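# Screw a feeder screw tight into red-taped housing hole

## Task

Take one screw from the screw feeder and drive it into the hole at the housing corner that carries red tape. It counts as tight only when the motor turned it in and halted on its own (stopped_at_torque=1 in a result); after that, do not rotate or shift the screw. The other three holes must stay empty, with no screw tip left in any of them. If a screw was pressed in rather than turned, unscrew it completely and drive it again. Once it is tight, raise the screwdriver well clear above the screw head, release, and move away.

## Robot and tools

Robot: a single arm whose tool is a powered screwdriver. It has a hex key surrounded by a thin vacuum sleeve that can hold a screw on the key. The tool point is the key's tip when unloaded. The key lies along the tool point's +z axis and can be pressed back up to 12 mm. A flat block reaches about 9 cm from the last joint's axis toward the tool's -y side and rotates with it, so watch its clearance.

Frames: results report the tool point in the scene frame. The origin is on the table top directly below the arm base, +z is up, and +y is to the left when looking along +x. Position is end_effector_position in metres, orientation is end_effector_quat_wxyz, and velocities are in m/s and rad/s. The reported position can be slightly off, more so at long reach.

The row (9 numbers, each in [-1, 1]) is used by both execute_actions and move: dx, dy, dz, rx, ry, rz, spindle, torque_limit, sleeve_vacuum. The first six are an offset, not a pose. They are measured in the tool point's own axes from its measured pose at the start of the action, not from the previous row. 1.0 equals 0.6 m or 180 degrees. rx, ry, rz form one rotation vector.
- spindle: +1 turns the key clockwise at 500 rpm (screws in), -1 turns it the other way (unscrews). It needs 0.5 s to reach full speed. The value persists and the motor keeps running between calls, while the arm does not follow the screw, so end actions with 0.
- torque_limit: maps linearly from 0.3 N m at -1 to 1.2 N m at +1. It persists.
- sleeve_vacuum: above 0.01 holds a screw, anything else releases it. It persists.

execute_actions(actions): a list of up to 15 actions. Each action is a table of up to 15 rows, one row per 1/30 s step. A short table repeats its last row until 15 steps are done. Every row is an offset from that action's start pose; for the first action of a call, that is the pose in the last result. An empty list just returns the state and images. Each step, the commanded pose is clipped to within 70 mm and 16 degrees of the measured pose. Large offsets therefore take several actions, and the arm settles at the last clipped pose. The "Hand target" line shows what the controller is currently driving toward.

move(target, speed, blocking): a straight-line path toward one target row. The six offsets are taken from the pose in the latest result that shows one, and the tool values are applied at the start. speed is in m/s, from 0.002 to 0.5 (default 0.25); rotation is capped at twice that in rad/s. A path lasts 0.5 to 10 s and stops short if it would take longer. The path ignores obstacles, and the tool point can lag, drift or overshoot the speed, especially with the arm near straight. The result adds a "move:" line giving the ending (done, off_target, moving, held, fault), the limits that acted (paced = the pose was clipped; held = a check blocked some steps, after which the arm may lurch fast), and the distance left to target. With blocking=false you get control back after 0.5 s. Other moves and rows are then refused until a result shows the move ended, so use wait or stop first.

wait(seconds): 0 to 10 s, holding the last command. It returns early if a running move ends. stop: brakes a running move; braking needs room, and the spindle keeps going. zoom_image(camera, region): enlarges part of the latest image. region is [x0, y0, x1, y1] in pixels from the top-left, at most 504x504. Cameras: cam_head_left, cam_head_right, cam_high, cam_low (896x504), cam_wrist (504x504, fisheye). Calibration is given per camera (K, distortion, T_world_to_cam) and may be off by a few degrees or millimetres. finished_scene(scene): ends the current scene for good; give that scene's number.

Screwing procedure: put the tool point on the screw's axis, 2 mm below the head's top, and turn slowly with spindle between -0.2 and 0.2. A negative value engages without advancing the screw; a positive value also drives it. screw_detected=1 means the head seals the sleeve (sleeve_vacuum_kpa above 30). Carry the screw on vacuum to the red-taped hole, approaching from above and aligned. While driving, lower the arm 0.7 mm per turn (turns counts clockwise key turns). The motor halts at 95 % of torque_limit, when the head seats or the thread jams, and stopped_at_torque becomes 1. After that, a positive spindle does nothing until spindle has been 0 or below for 0.5 s. Unscrewing does not stop by itself; if turns stays put, raise torque_limit. When tight, set spindle 0, turn the vacuum off and lift well clear.

Hazards: contact that reaches a joint's load limit (elbow 145, wrist joints 40.9 N m), or an outside force of 144 N, triggers a fault stop of 10 s that cancels the rest of the call. The arm is stiff, so even a slight overshoot into a firm surface can fault; approach contacts slowly and aim close to the contact point. Motors heat when holding loads; a MOTOR HOT line warns you before an over-temperature brake. A "pose unreachable" line means the clearance check altered or blocked the command. Avoid drops, slips, slams, hard pushes, and knocking anything off the table. Loose objects can occasionally be nudged by outside disturbances. The robot holds its last command while you think, and a running spindle keeps turning during that time.

Each tool is called after "Call:" by a JSON object that holds its "method" and its "body", one argument or row to a line.

## Session

Call:
{"method": "execute_actions", "body": {
  "actions": []
}}

Scene clock: 0.00 s.
end_effector_position=(+0.4142, +0.0556, +0.3386) sleeve_vacuum_kpa=0 screw_detected=0 stopped_at_torque=0 turns=0.00 end_effector_quat_wxyz=(+0.001, +0.722, +0.692, -0.003) end_effector_velocity=(-0.000, -0.000, +0.000) end_effector_angular_velocity=(-0.000, -0.000, +0.001)
Joint positions: [-0.099 -0.237  1.936  0.002  1.442 -0.099]
Joint velocities: [-0.    -0.     0.    -0.     0.    -0.001]
Hand target: +0.414, +0.056, +0.339; +0.001, +0.722, +0.692, -0.003

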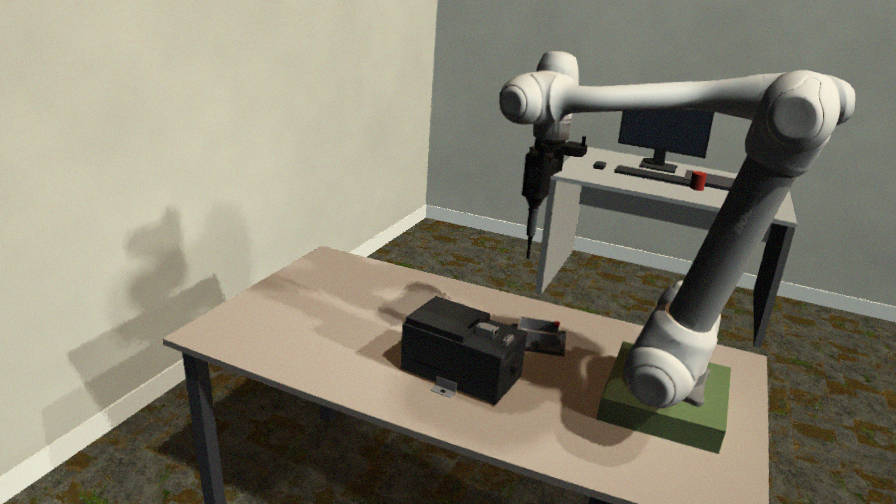

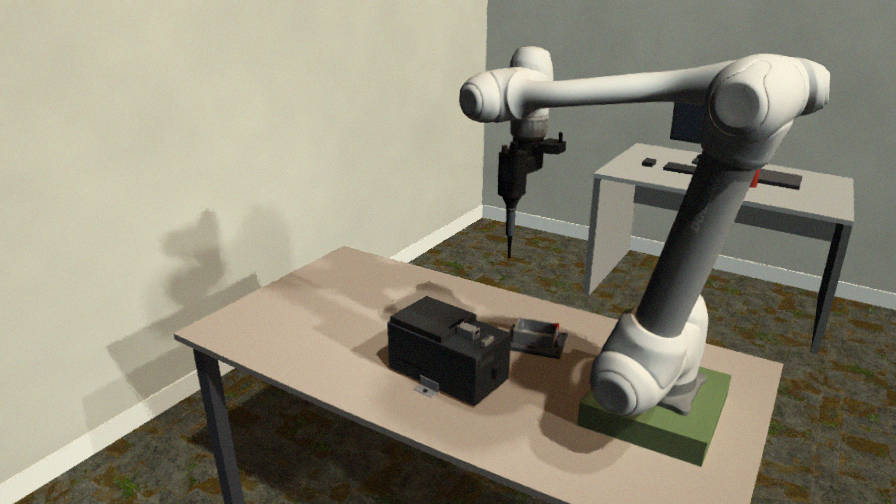

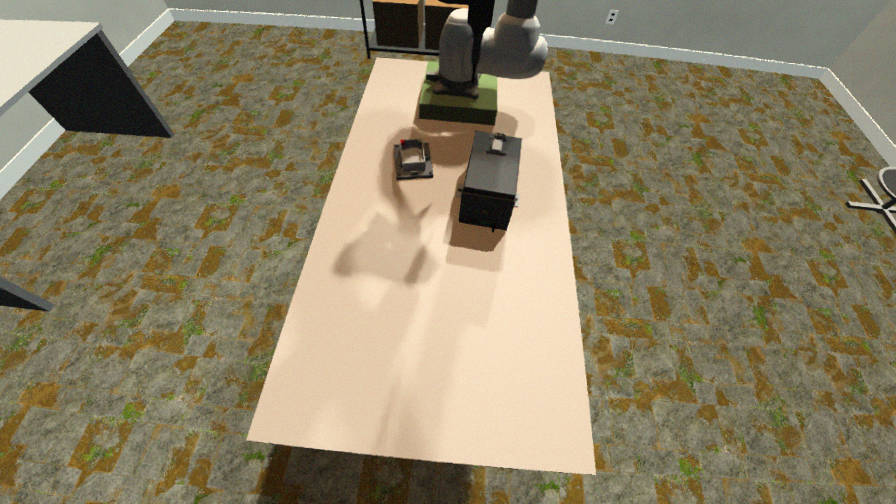

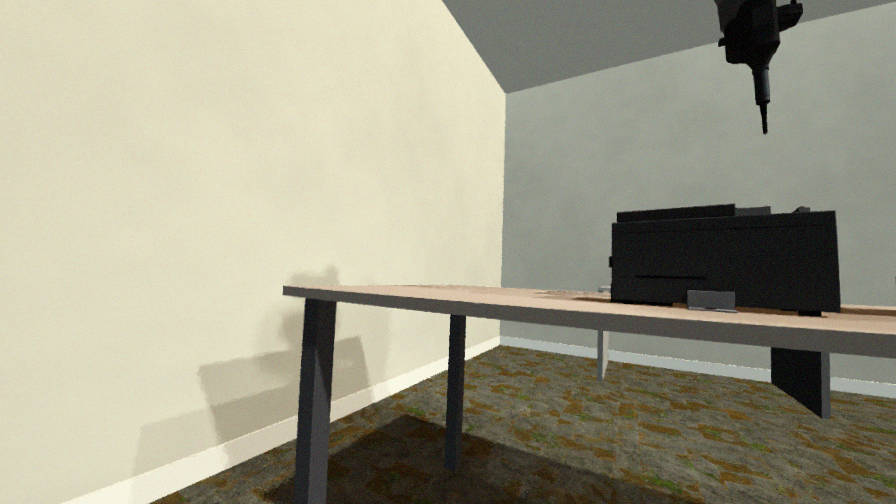

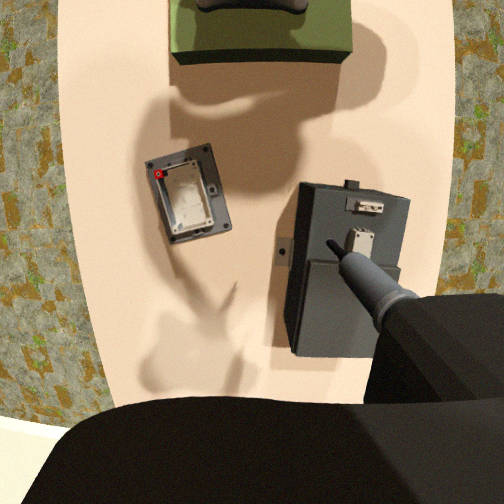

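Call:
{"method": "zoom_image", "body": {
  "camera": "cam_wrist",
  "region": [300, 170, 420, 270]
}}

Call:
{"method": "zoom_image", "body": {
  "camera": "cam_head_left",
  "region": [440, 290, 580, 370]
}}

Call:
{"method": "zoom_image", "body": {
  "camera": "cam_wrist",
  "region": [130, 130, 250, 250]
}}

Region (300, 170, 420, 270) of cam_wrist's 504x504 image, scaled by 4.200, with more detail than that image has.

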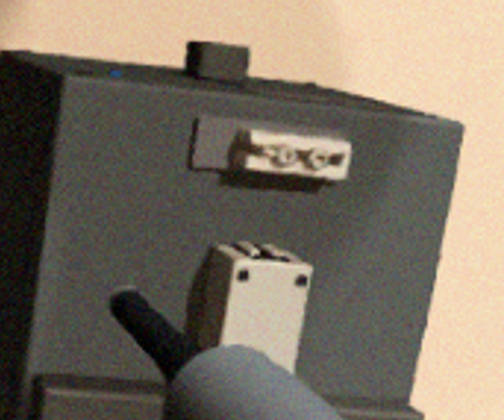

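Region (440, 290, 580, 370) of cam_head_left's 896x504 image, scaled by 3.600, with more detail than that image has; it fills the top 288 rows of this view, and the rest is white.

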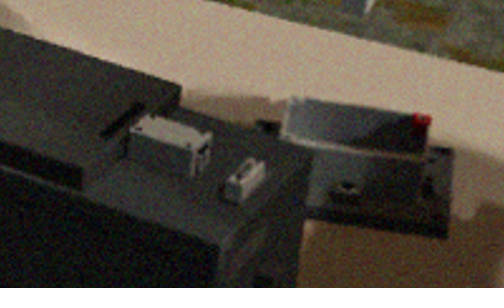

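Region (130, 130, 250, 250) of cam_wrist's 504x504 image, scaled by 4.200, with more detail than that image has.

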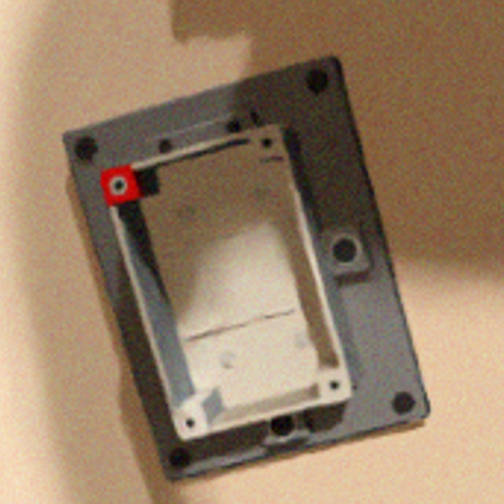

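Call:
{"method": "move", "body": {
  "target": [0.176,0.011,0.225,0,0,0,0,0,0]
}}

Call:
{"method": "zoom_image", "body": {
  "camera": "cam_wrist",
  "region": [280, 190, 380, 290]
}}

Call:
{"method": "zoom_image", "body": {
  "camera": "cam_low",
  "region": [750, 160, 850, 230]
}}

Call:
{"method": "zoom_image", "body": {
  "camera": "cam_head_left",
  "region": [470, 300, 550, 360]
}}

Scene clock: 14.87 s.
end_effector_position=(+0.4246, +0.1600, +0.2029) sleeve_vacuum_kpa=0 screw_detected=0 stopped_at_torque=0 turns=0.00 end_effector_quat_wxyz=(+0.001, +0.722, +0.692, -0.003) end_effector_velocity=(+0.000, -0.001, -0.001) end_effector_angular_velocity=(-0.001, +0.001, -0.002)
Joint positions: [ 0.154 -0.142  2.112  0.002  1.171  0.154]
Joint velocities: [-0.001  0.001  0.001 -0.001 -0.001  0.002]
Hand target: +0.425, +0.160, +0.203; +0.001, +0.722, +0.692, -0.003
Off the commanded pose: 0.000 m, 0 deg.
move: done
camera_calibration (this result's frames):
cam_wrist: T_world_to_cam=[[0.0281125, 0.999579, 0.00715704, -0.105523], [0.94988, -0.0289434, 0.311273, -0.481366], [0.311349, -0.00195232, -0.950294, 0.323184], [0, 0, 0, 1]] pos_world=[0.359584, 0.0921776, 0.457711]

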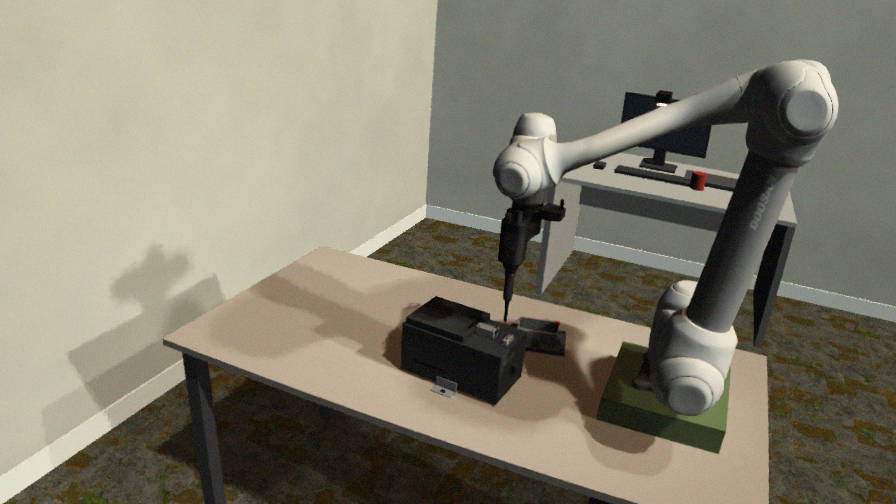

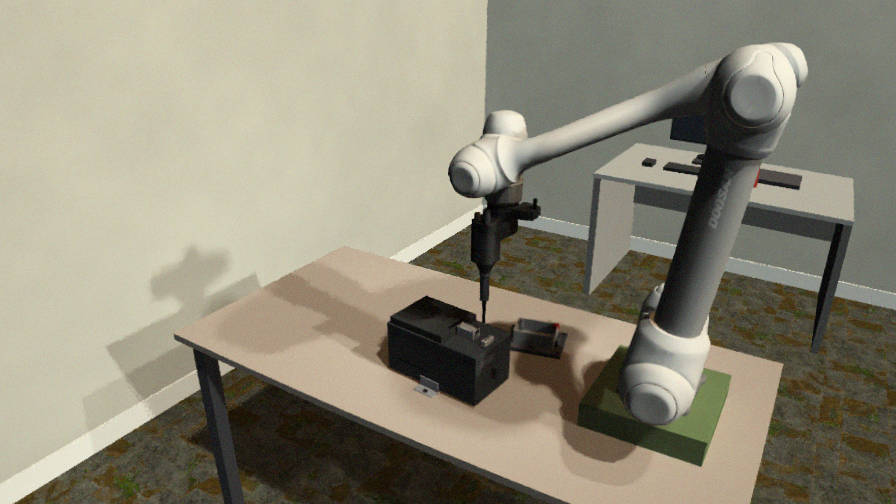

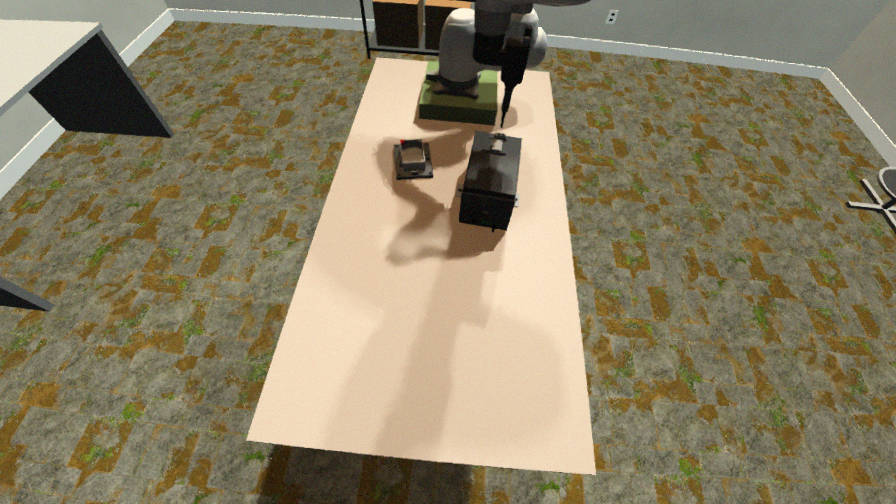

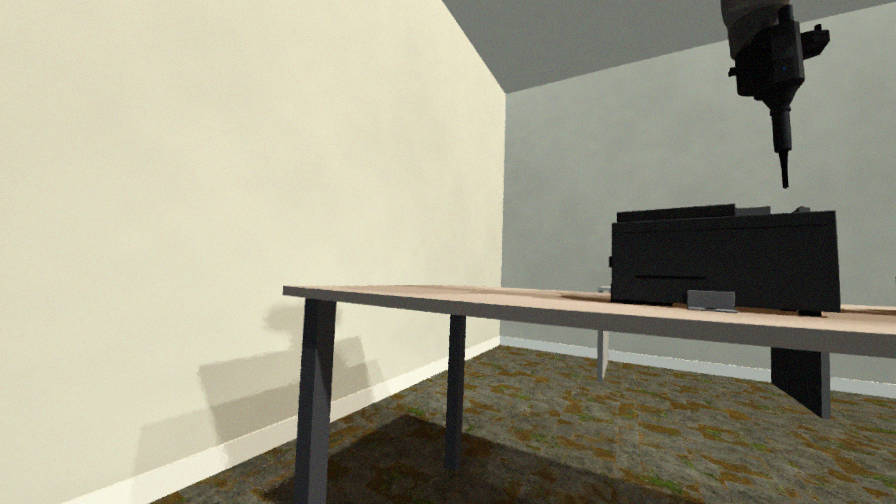

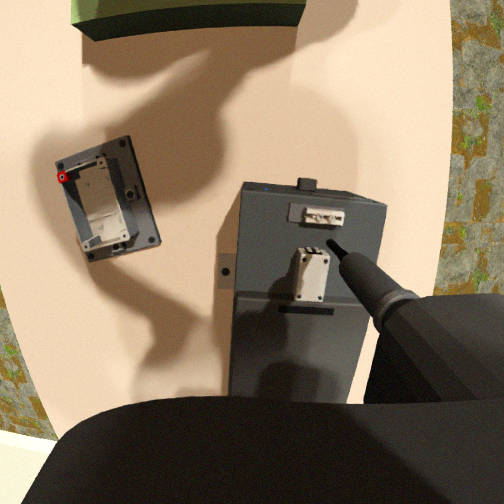

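Region (280, 190, 380, 290) of cam_wrist's 504x504 image, scaled by 5.040, with more detail than that image has.

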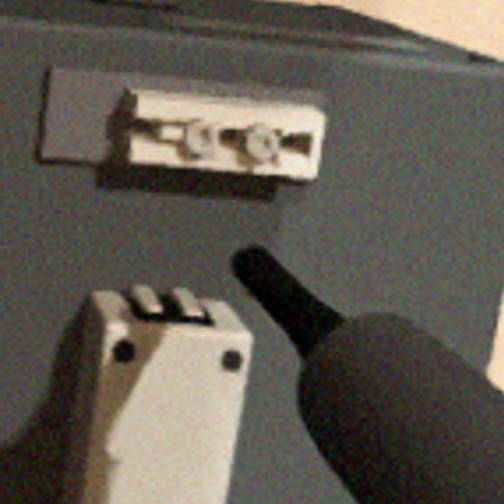

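Region (750, 160, 850, 230) of cam_low's 896x504 image, scaled by 5.040, with more detail than that image has; it fills the top 353 rows of this view, and the rest is white.

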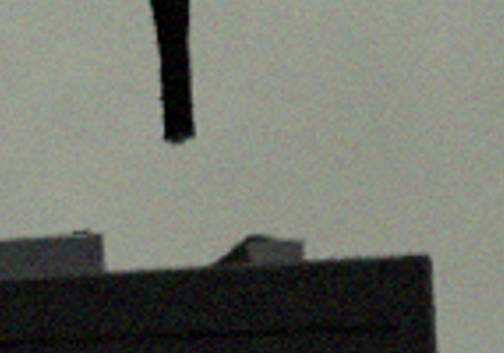

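Region (470, 300, 550, 360) of cam_head_left's 896x504 image, scaled by 6.300, with more detail than that image has; it fills the top 378 rows of this view, and the rest is white.

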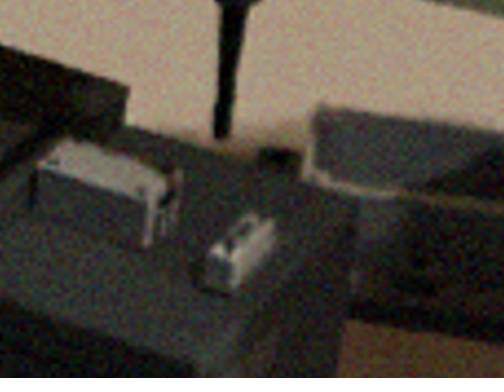

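Call:
{"method": "move", "body": {
  "target": [0,-0.029,0.04,0,0,0,0,0,0],
  "speed": 0.08
}}

Call:
{"method": "zoom_image", "body": {
  "camera": "cam_wrist",
  "region": [290, 210, 370, 290]
}}

Call:
{"method": "zoom_image", "body": {
  "camera": "cam_low",
  "region": [770, 180, 830, 220]
}}

Call:
{"method": "zoom_image", "body": {
  "camera": "cam_head_left",
  "region": [490, 315, 530, 355]
}}

Scene clock: 26.90 s.
end_effector_position=(+0.4072, +0.1605, +0.1790) sleeve_vacuum_kpa=0 screw_detected=0 stopped_at_torque=0 turns=0.00 end_effector_quat_wxyz=(+0.001, +0.722, +0.692, -0.003) end_effector_velocity=(-0.000, +0.000, -0.000) end_effector_angular_velocity=(+0.001, -0.000, -0.002)
Joint positions: [ 0.161 -0.152  2.168  0.002  1.125  0.16 ]
Joint velocities: [-0.001 -0.001  0.001  0.001 -0.001  0.   ]
Hand target: +0.407, +0.160, +0.179; +0.001, +0.722, +0.692, -0.003
Off the commanded pose: 0.000 m, 0 deg.
move: done
camera_calibration (this result's frames):
cam_wrist: T_world_to_cam=[[0.0281643, 0.999578, 0.0070904, -0.105394], [0.949873, -0.0289719, 0.311292, -0.457361], [0.311366, -0.00203234, -0.950288, 0.305892], [0, 0, 0, 1]] pos_world=[0.342159, 0.092721, 0.433806]

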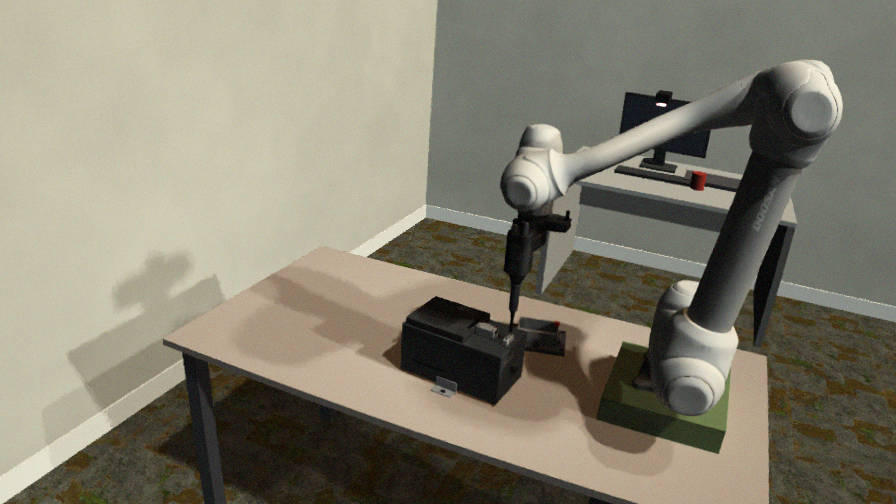

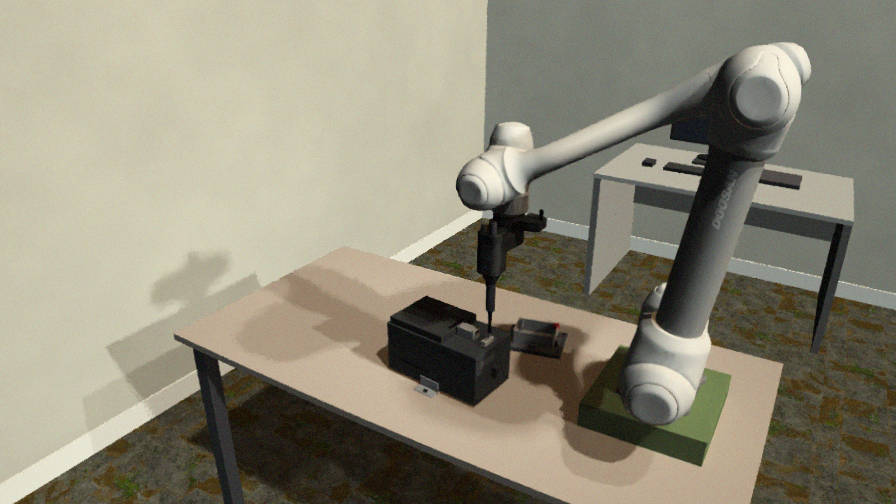

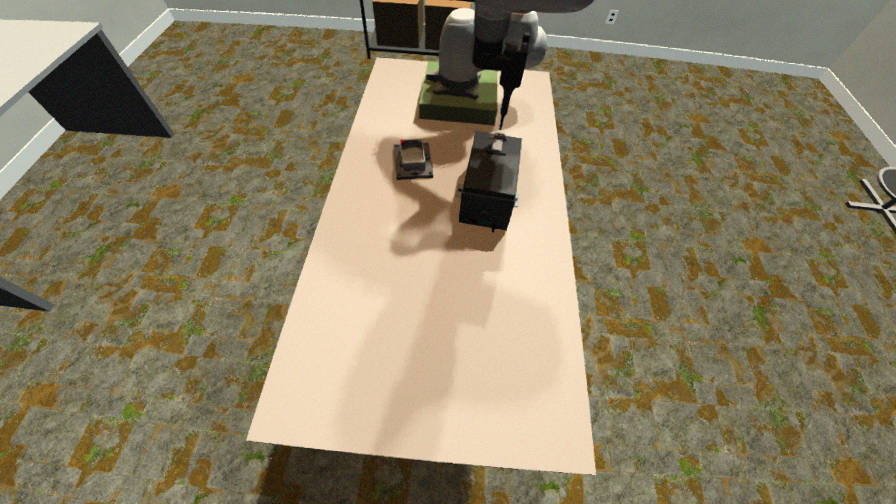

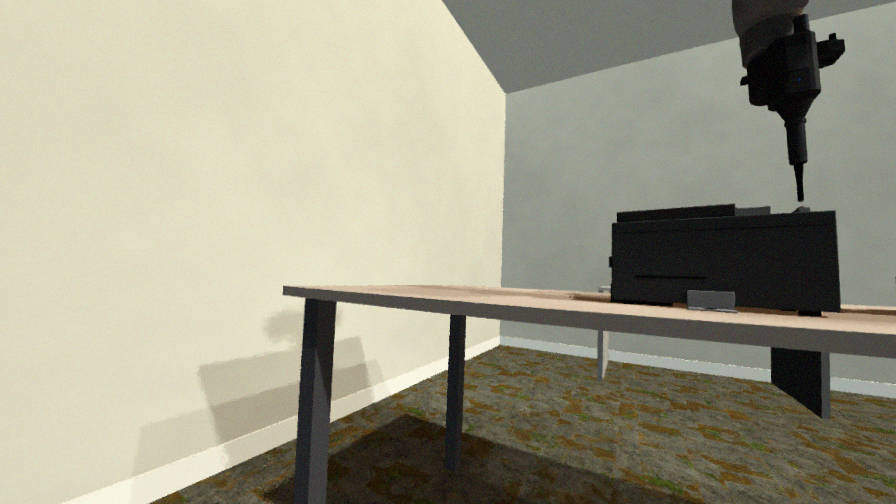

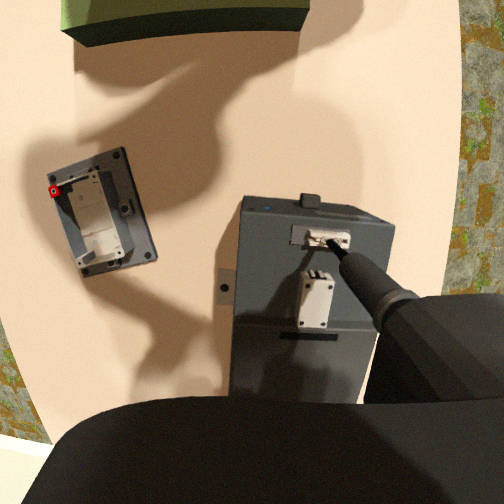

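Region (290, 210, 370, 290) of cam_wrist's 504x504 image, scaled by 6.300, with more detail than that image has.

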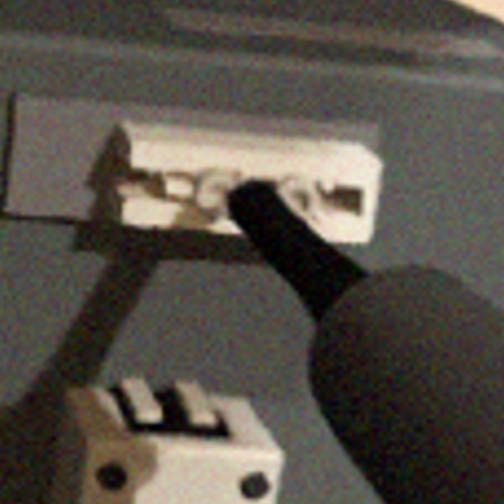

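Region (770, 180, 830, 220) of cam_low's 896x504 image, scaled by 8.400, with more detail than that image has.

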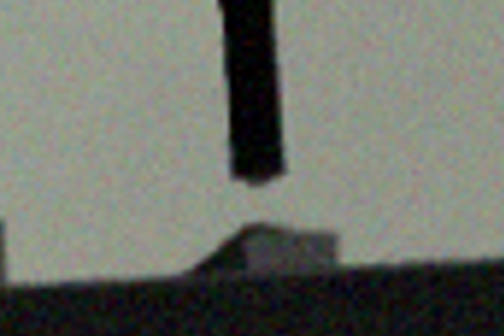

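Region (490, 315, 530, 355) of cam_head_left's 896x504 image, scaled by 12.600, with more detail than that image has.

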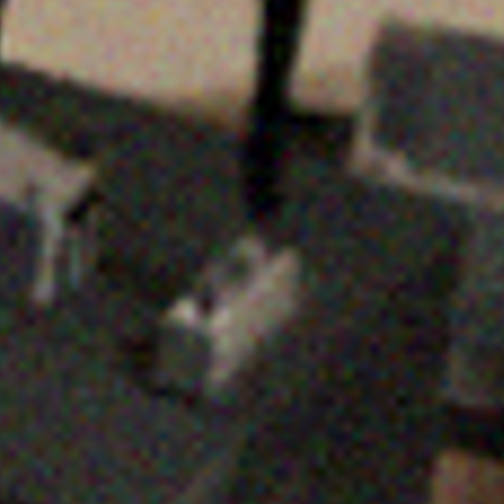

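Call:
{"method": "move", "body": {
  "target": [-0.003,0.003,0.011,0,0,0,0,0,0],
  "speed": 0.03
}}

Call:
{"method": "zoom_image", "body": {
  "camera": "cam_wrist",
  "region": [305, 220, 355, 270]
}}

Call:
{"method": "zoom_image", "body": {
  "camera": "cam_low",
  "region": [770, 180, 830, 220]
}}

Call:
{"method": "zoom_image", "body": {
  "camera": "cam_head_right",
  "region": [470, 320, 510, 355]
}}

Scene clock: 32.40 s.
end_effector_position=(+0.4089, +0.1586, +0.1724) sleeve_vacuum_kpa=0 screw_detected=0 stopped_at_torque=0 turns=0.00 end_effector_quat_wxyz=(+0.001, +0.722, +0.692, -0.003) end_effector_velocity=(-0.000, +0.001, -0.000) end_effector_angular_velocity=(+0.001, -0.000, +0.000)
Joint positions: [ 0.156 -0.145  2.175  0.002  1.111  0.155]
Joint velocities: [ 0.     0.     0.     0.001 -0.001 -0.001]
Hand target: +0.409, +0.159, +0.172; +0.001, +0.722, +0.692, -0.003
Off the commanded pose: 0.000 m, 0 deg.
move: done
camera_calibration (this result's frames):
cam_wrist: T_world_to_cam=[[0.0282053, 0.999577, 0.00712095, -0.10352], [0.949867, -0.0290203, 0.311304, -0.456986], [0.311379, -0.00201646, -0.950284, 0.299111], [0, 0, 0, 1]] pos_world=[0.343859, 0.0908176, 0.427239]

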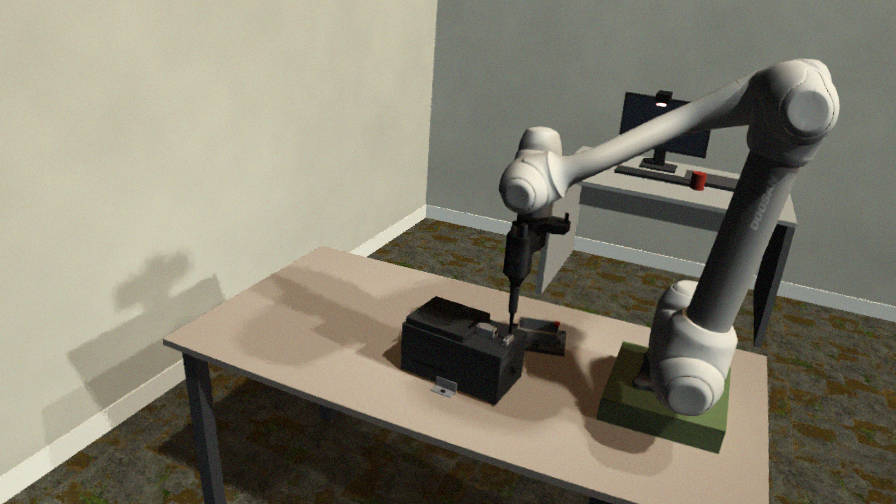

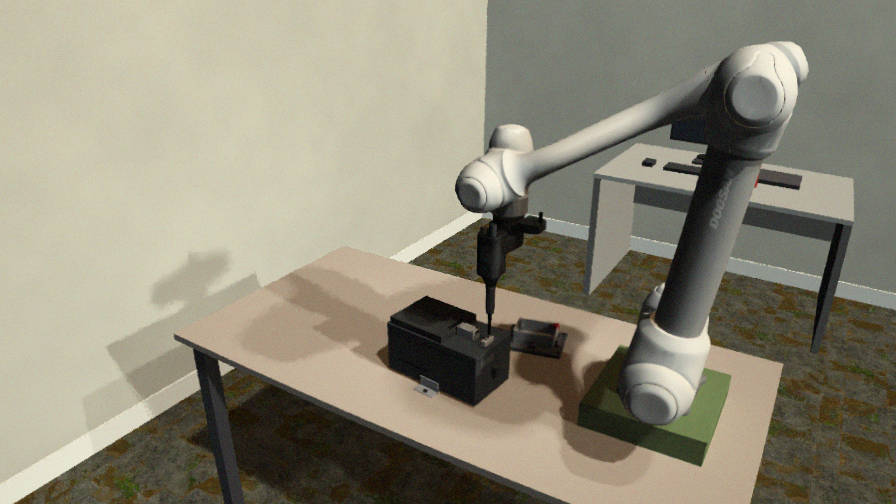

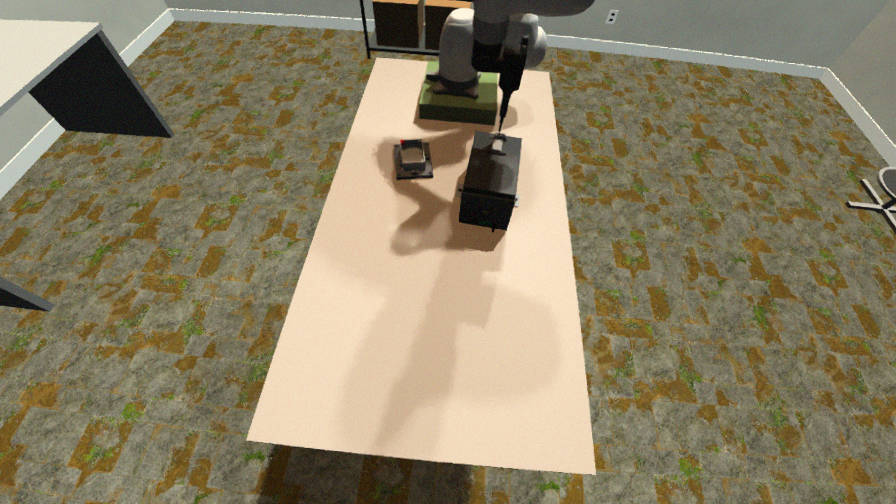

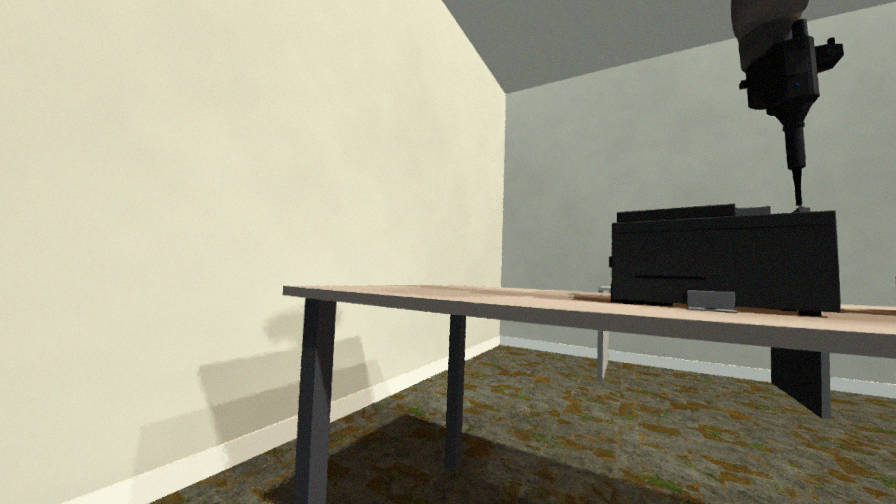

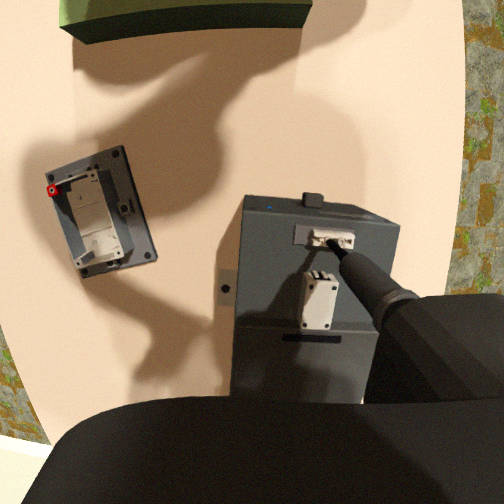

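Region (305, 220, 355, 270) of cam_wrist's 504x504 image, scaled by 10.080, with more detail than that image has.

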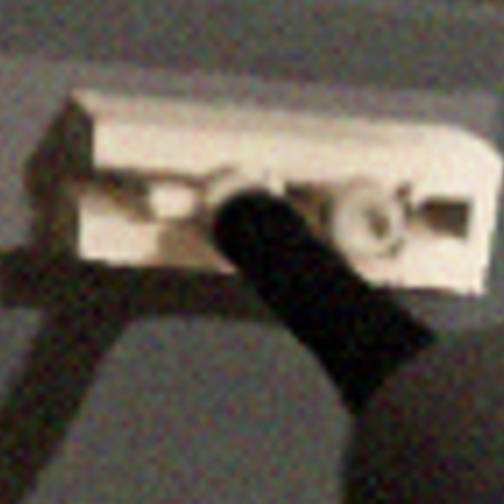

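Region (770, 180, 830, 220) of cam_low's 896x504 image, scaled by 8.400, with more detail than that image has.

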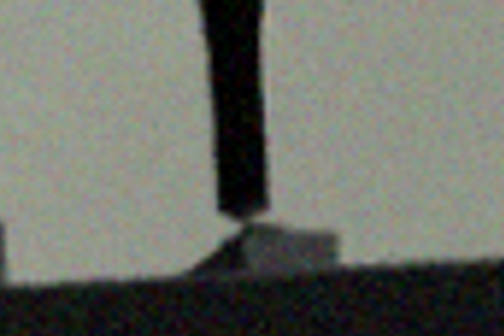

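Region (470, 320, 510, 355) of cam_head_right's 896x504 image, scaled by 12.600, with more detail than that image has; it fills the top 441 rows of this view, and the rest is white.

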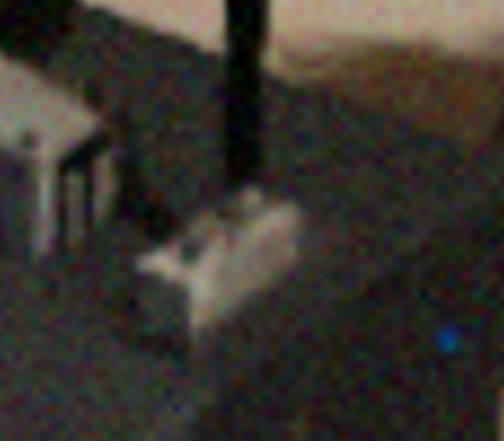

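Call:
{"method": "move", "body": {
  "target": [0,-0.0012,0.009,0,0,0,-0.1,0,1],
  "speed": 0.006
}}

Call:
{"method": "execute_actions", "body": {
  "actions": [
    [[0,0,0,0,0,0,0,0,1]]
  ]
}}

Call:
{"method": "zoom_image", "body": {
  "camera": "cam_wrist",
  "region": [305, 220, 355, 270]
}}

Scene clock: 37.13 s.
end_effector_position=(+0.4082, +0.1586, +0.1670) sleeve_vacuum_kpa=14 screw_detected=0 stopped_at_torque=0 turns=-0.94 end_effector_quat_wxyz=(+0.001, +0.722, +0.692, -0.003) end_effector_velocity=(+0.000, -0.001, -0.000) end_effector_angular_velocity=(-0.000, -0.000, -0.001)
Joint positions: [ 0.156 -0.141  2.183  0.002  1.099  0.156]
Joint velocities: [-0.001  0.     0.    -0.    -0.001  0.   ]
Hand target: +0.408, +0.159, +0.167; +0.001, +0.722, +0.692, -0.003
Off the commanded pose: 0.000 m, 0 deg.
move: done
camera_calibration (this result's frames):
cam_wrist: T_world_to_cam=[[0.0282005, 0.999577, 0.00707381, -0.103425], [0.94986, -0.029001, 0.311327, -0.454629], [0.3114, -0.00206043, -0.950277, 0.294217], [0, 0, 0, 1]] pos_world=[0.343132, 0.0908027, 0.421858]

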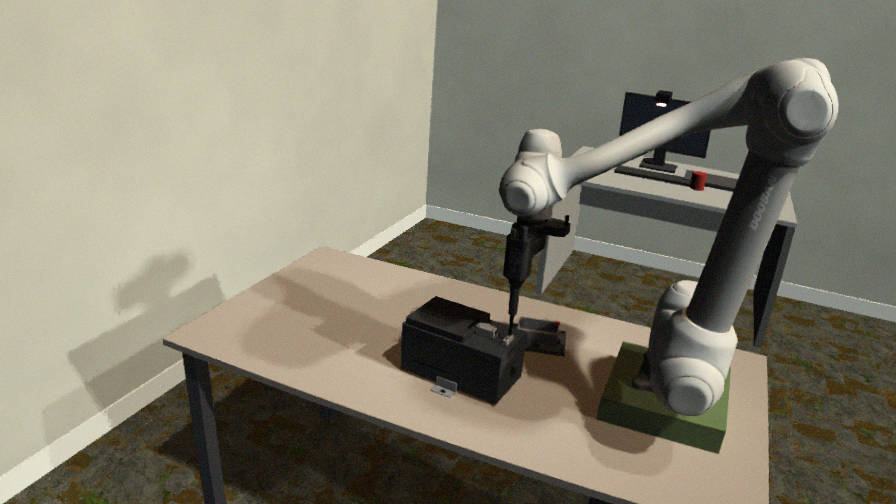

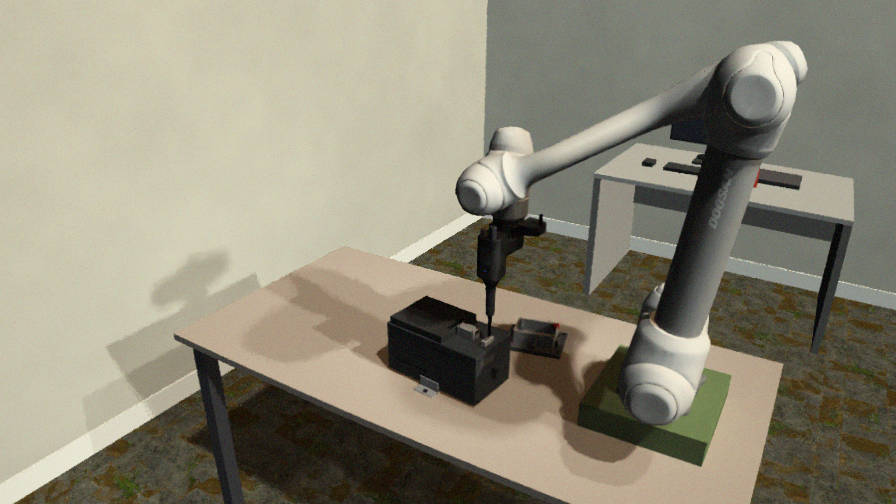

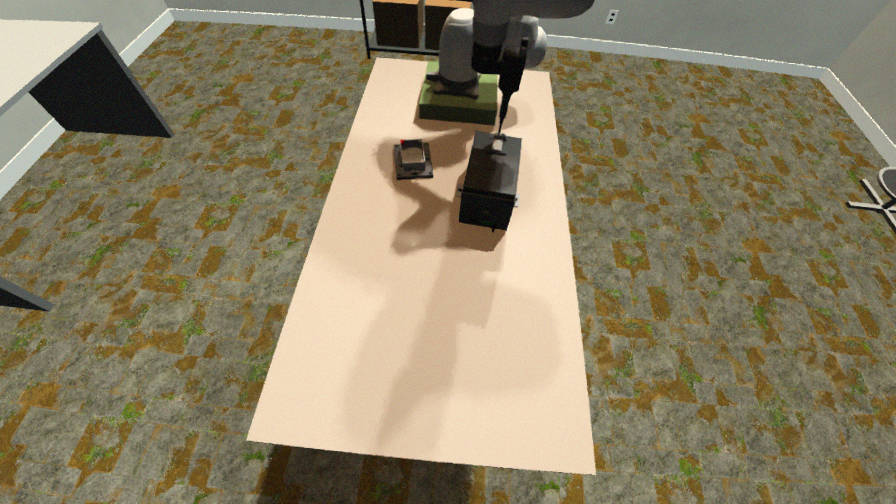

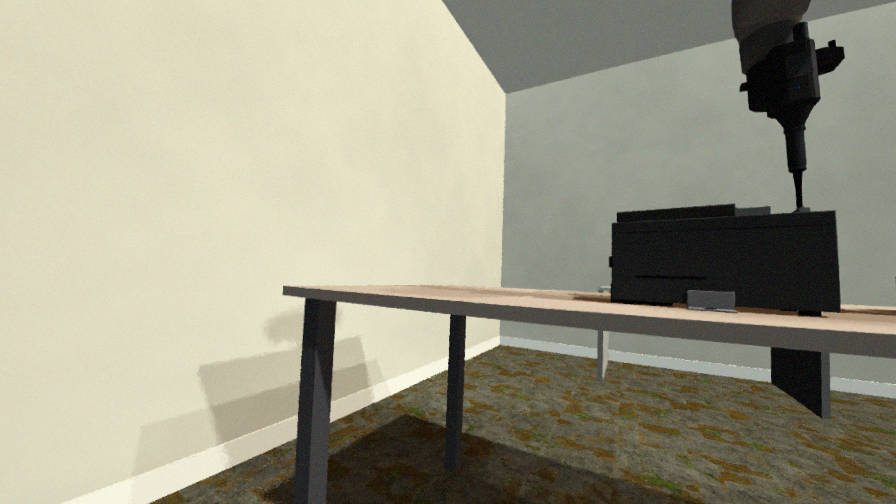

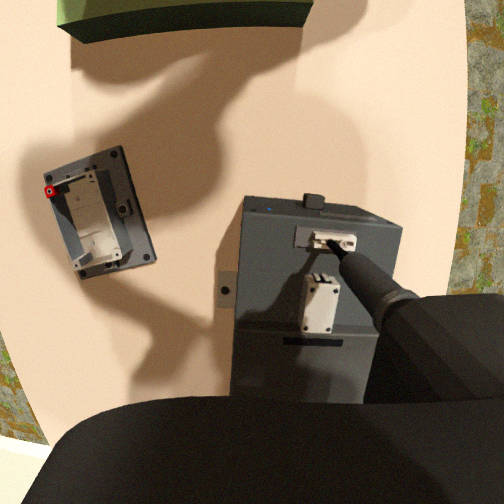

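Scene clock: 37.63 s.
end_effector_position=(+0.4082, +0.1586, +0.1670) sleeve_vacuum_kpa=14 screw_detected=0 stopped_at_torque=0 turns=-0.93 end_effector_quat_wxyz=(+0.001, +0.722, +0.692, -0.003) end_effector_velocity=(+0.000, +0.001, +0.000) end_effector_angular_velocity=(+0.001, -0.000, +0.000)
Joint positions: [ 0.156 -0.141  2.183  0.002  1.099  0.156]
Joint velocities: [ 0.001 -0.    -0.     0.001 -0.    -0.   ]
Hand target: +0.408, +0.159, +0.167; +0.001, +0.722, +0.692, -0.003
Off the commanded pose: 0.000 m, 0 deg.
camera_calibration (this result's frames):
cam_wrist: T_world_to_cam=[[0.0282011, 0.999577, 0.00707392, -0.103425], [0.94986, -0.0290016, 0.311327, -0.454628], [0.311401, -0.00206053, -0.950276, 0.294213], [0, 0, 0, 1]] pos_world=[0.343131, 0.0908027, 0.421853]

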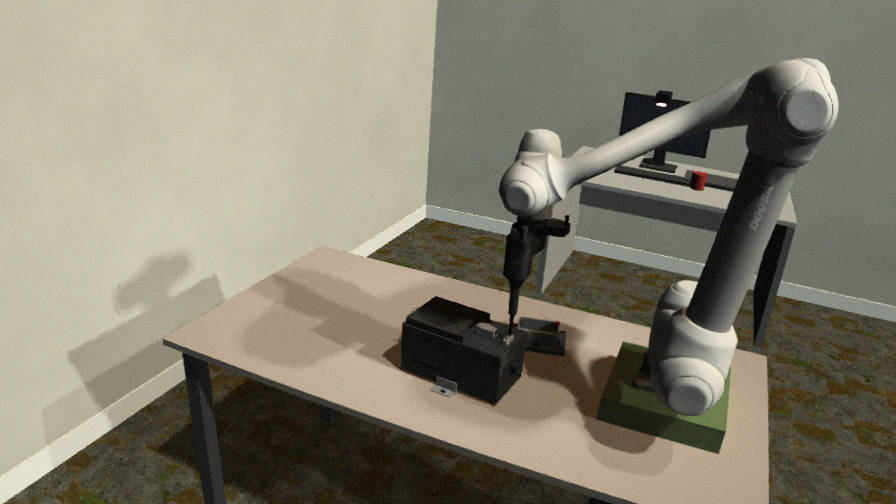

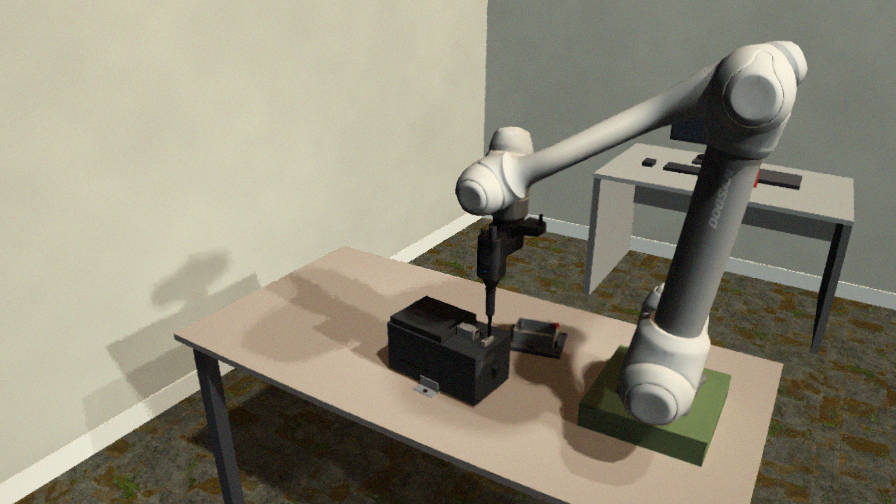

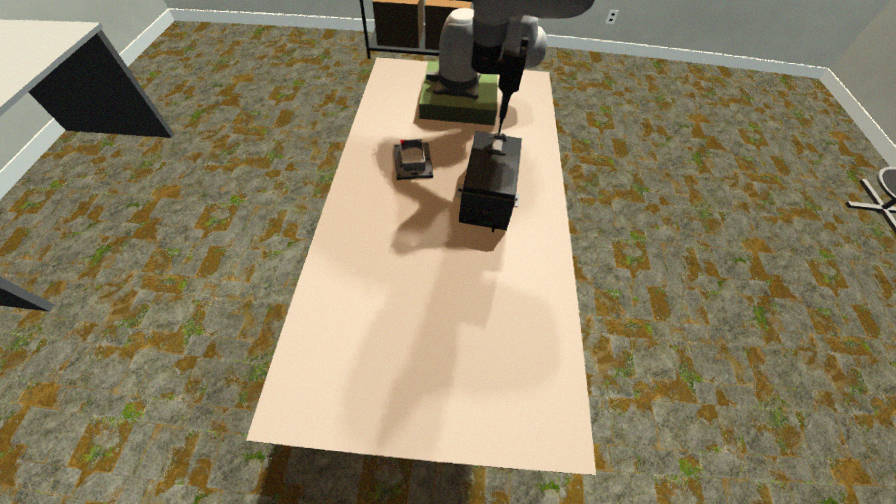

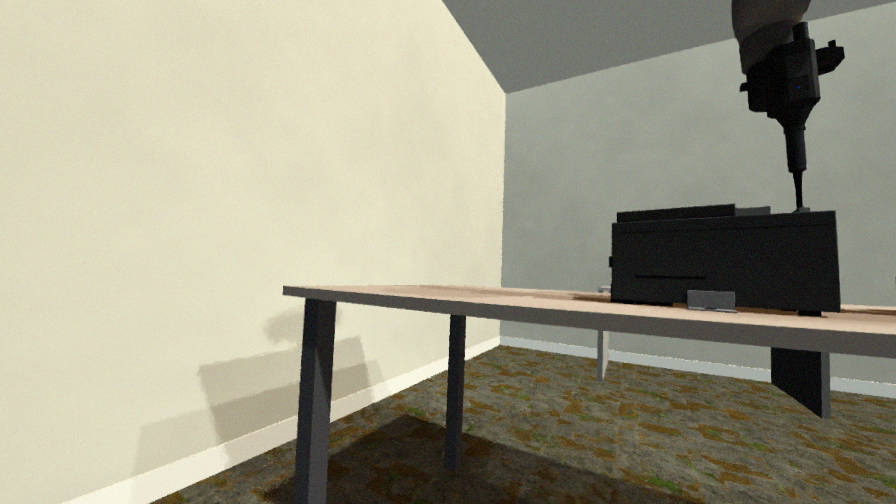

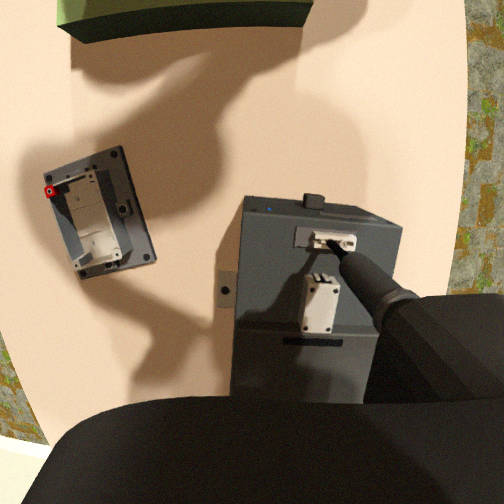

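Region (305, 220, 355, 270) of cam_wrist's 504x504 image, scaled by 10.080, with more detail than that image has.

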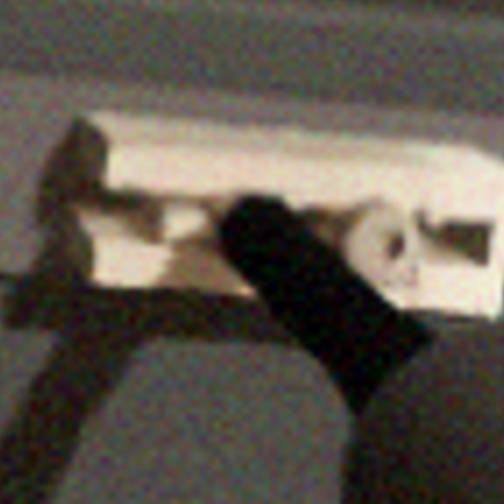

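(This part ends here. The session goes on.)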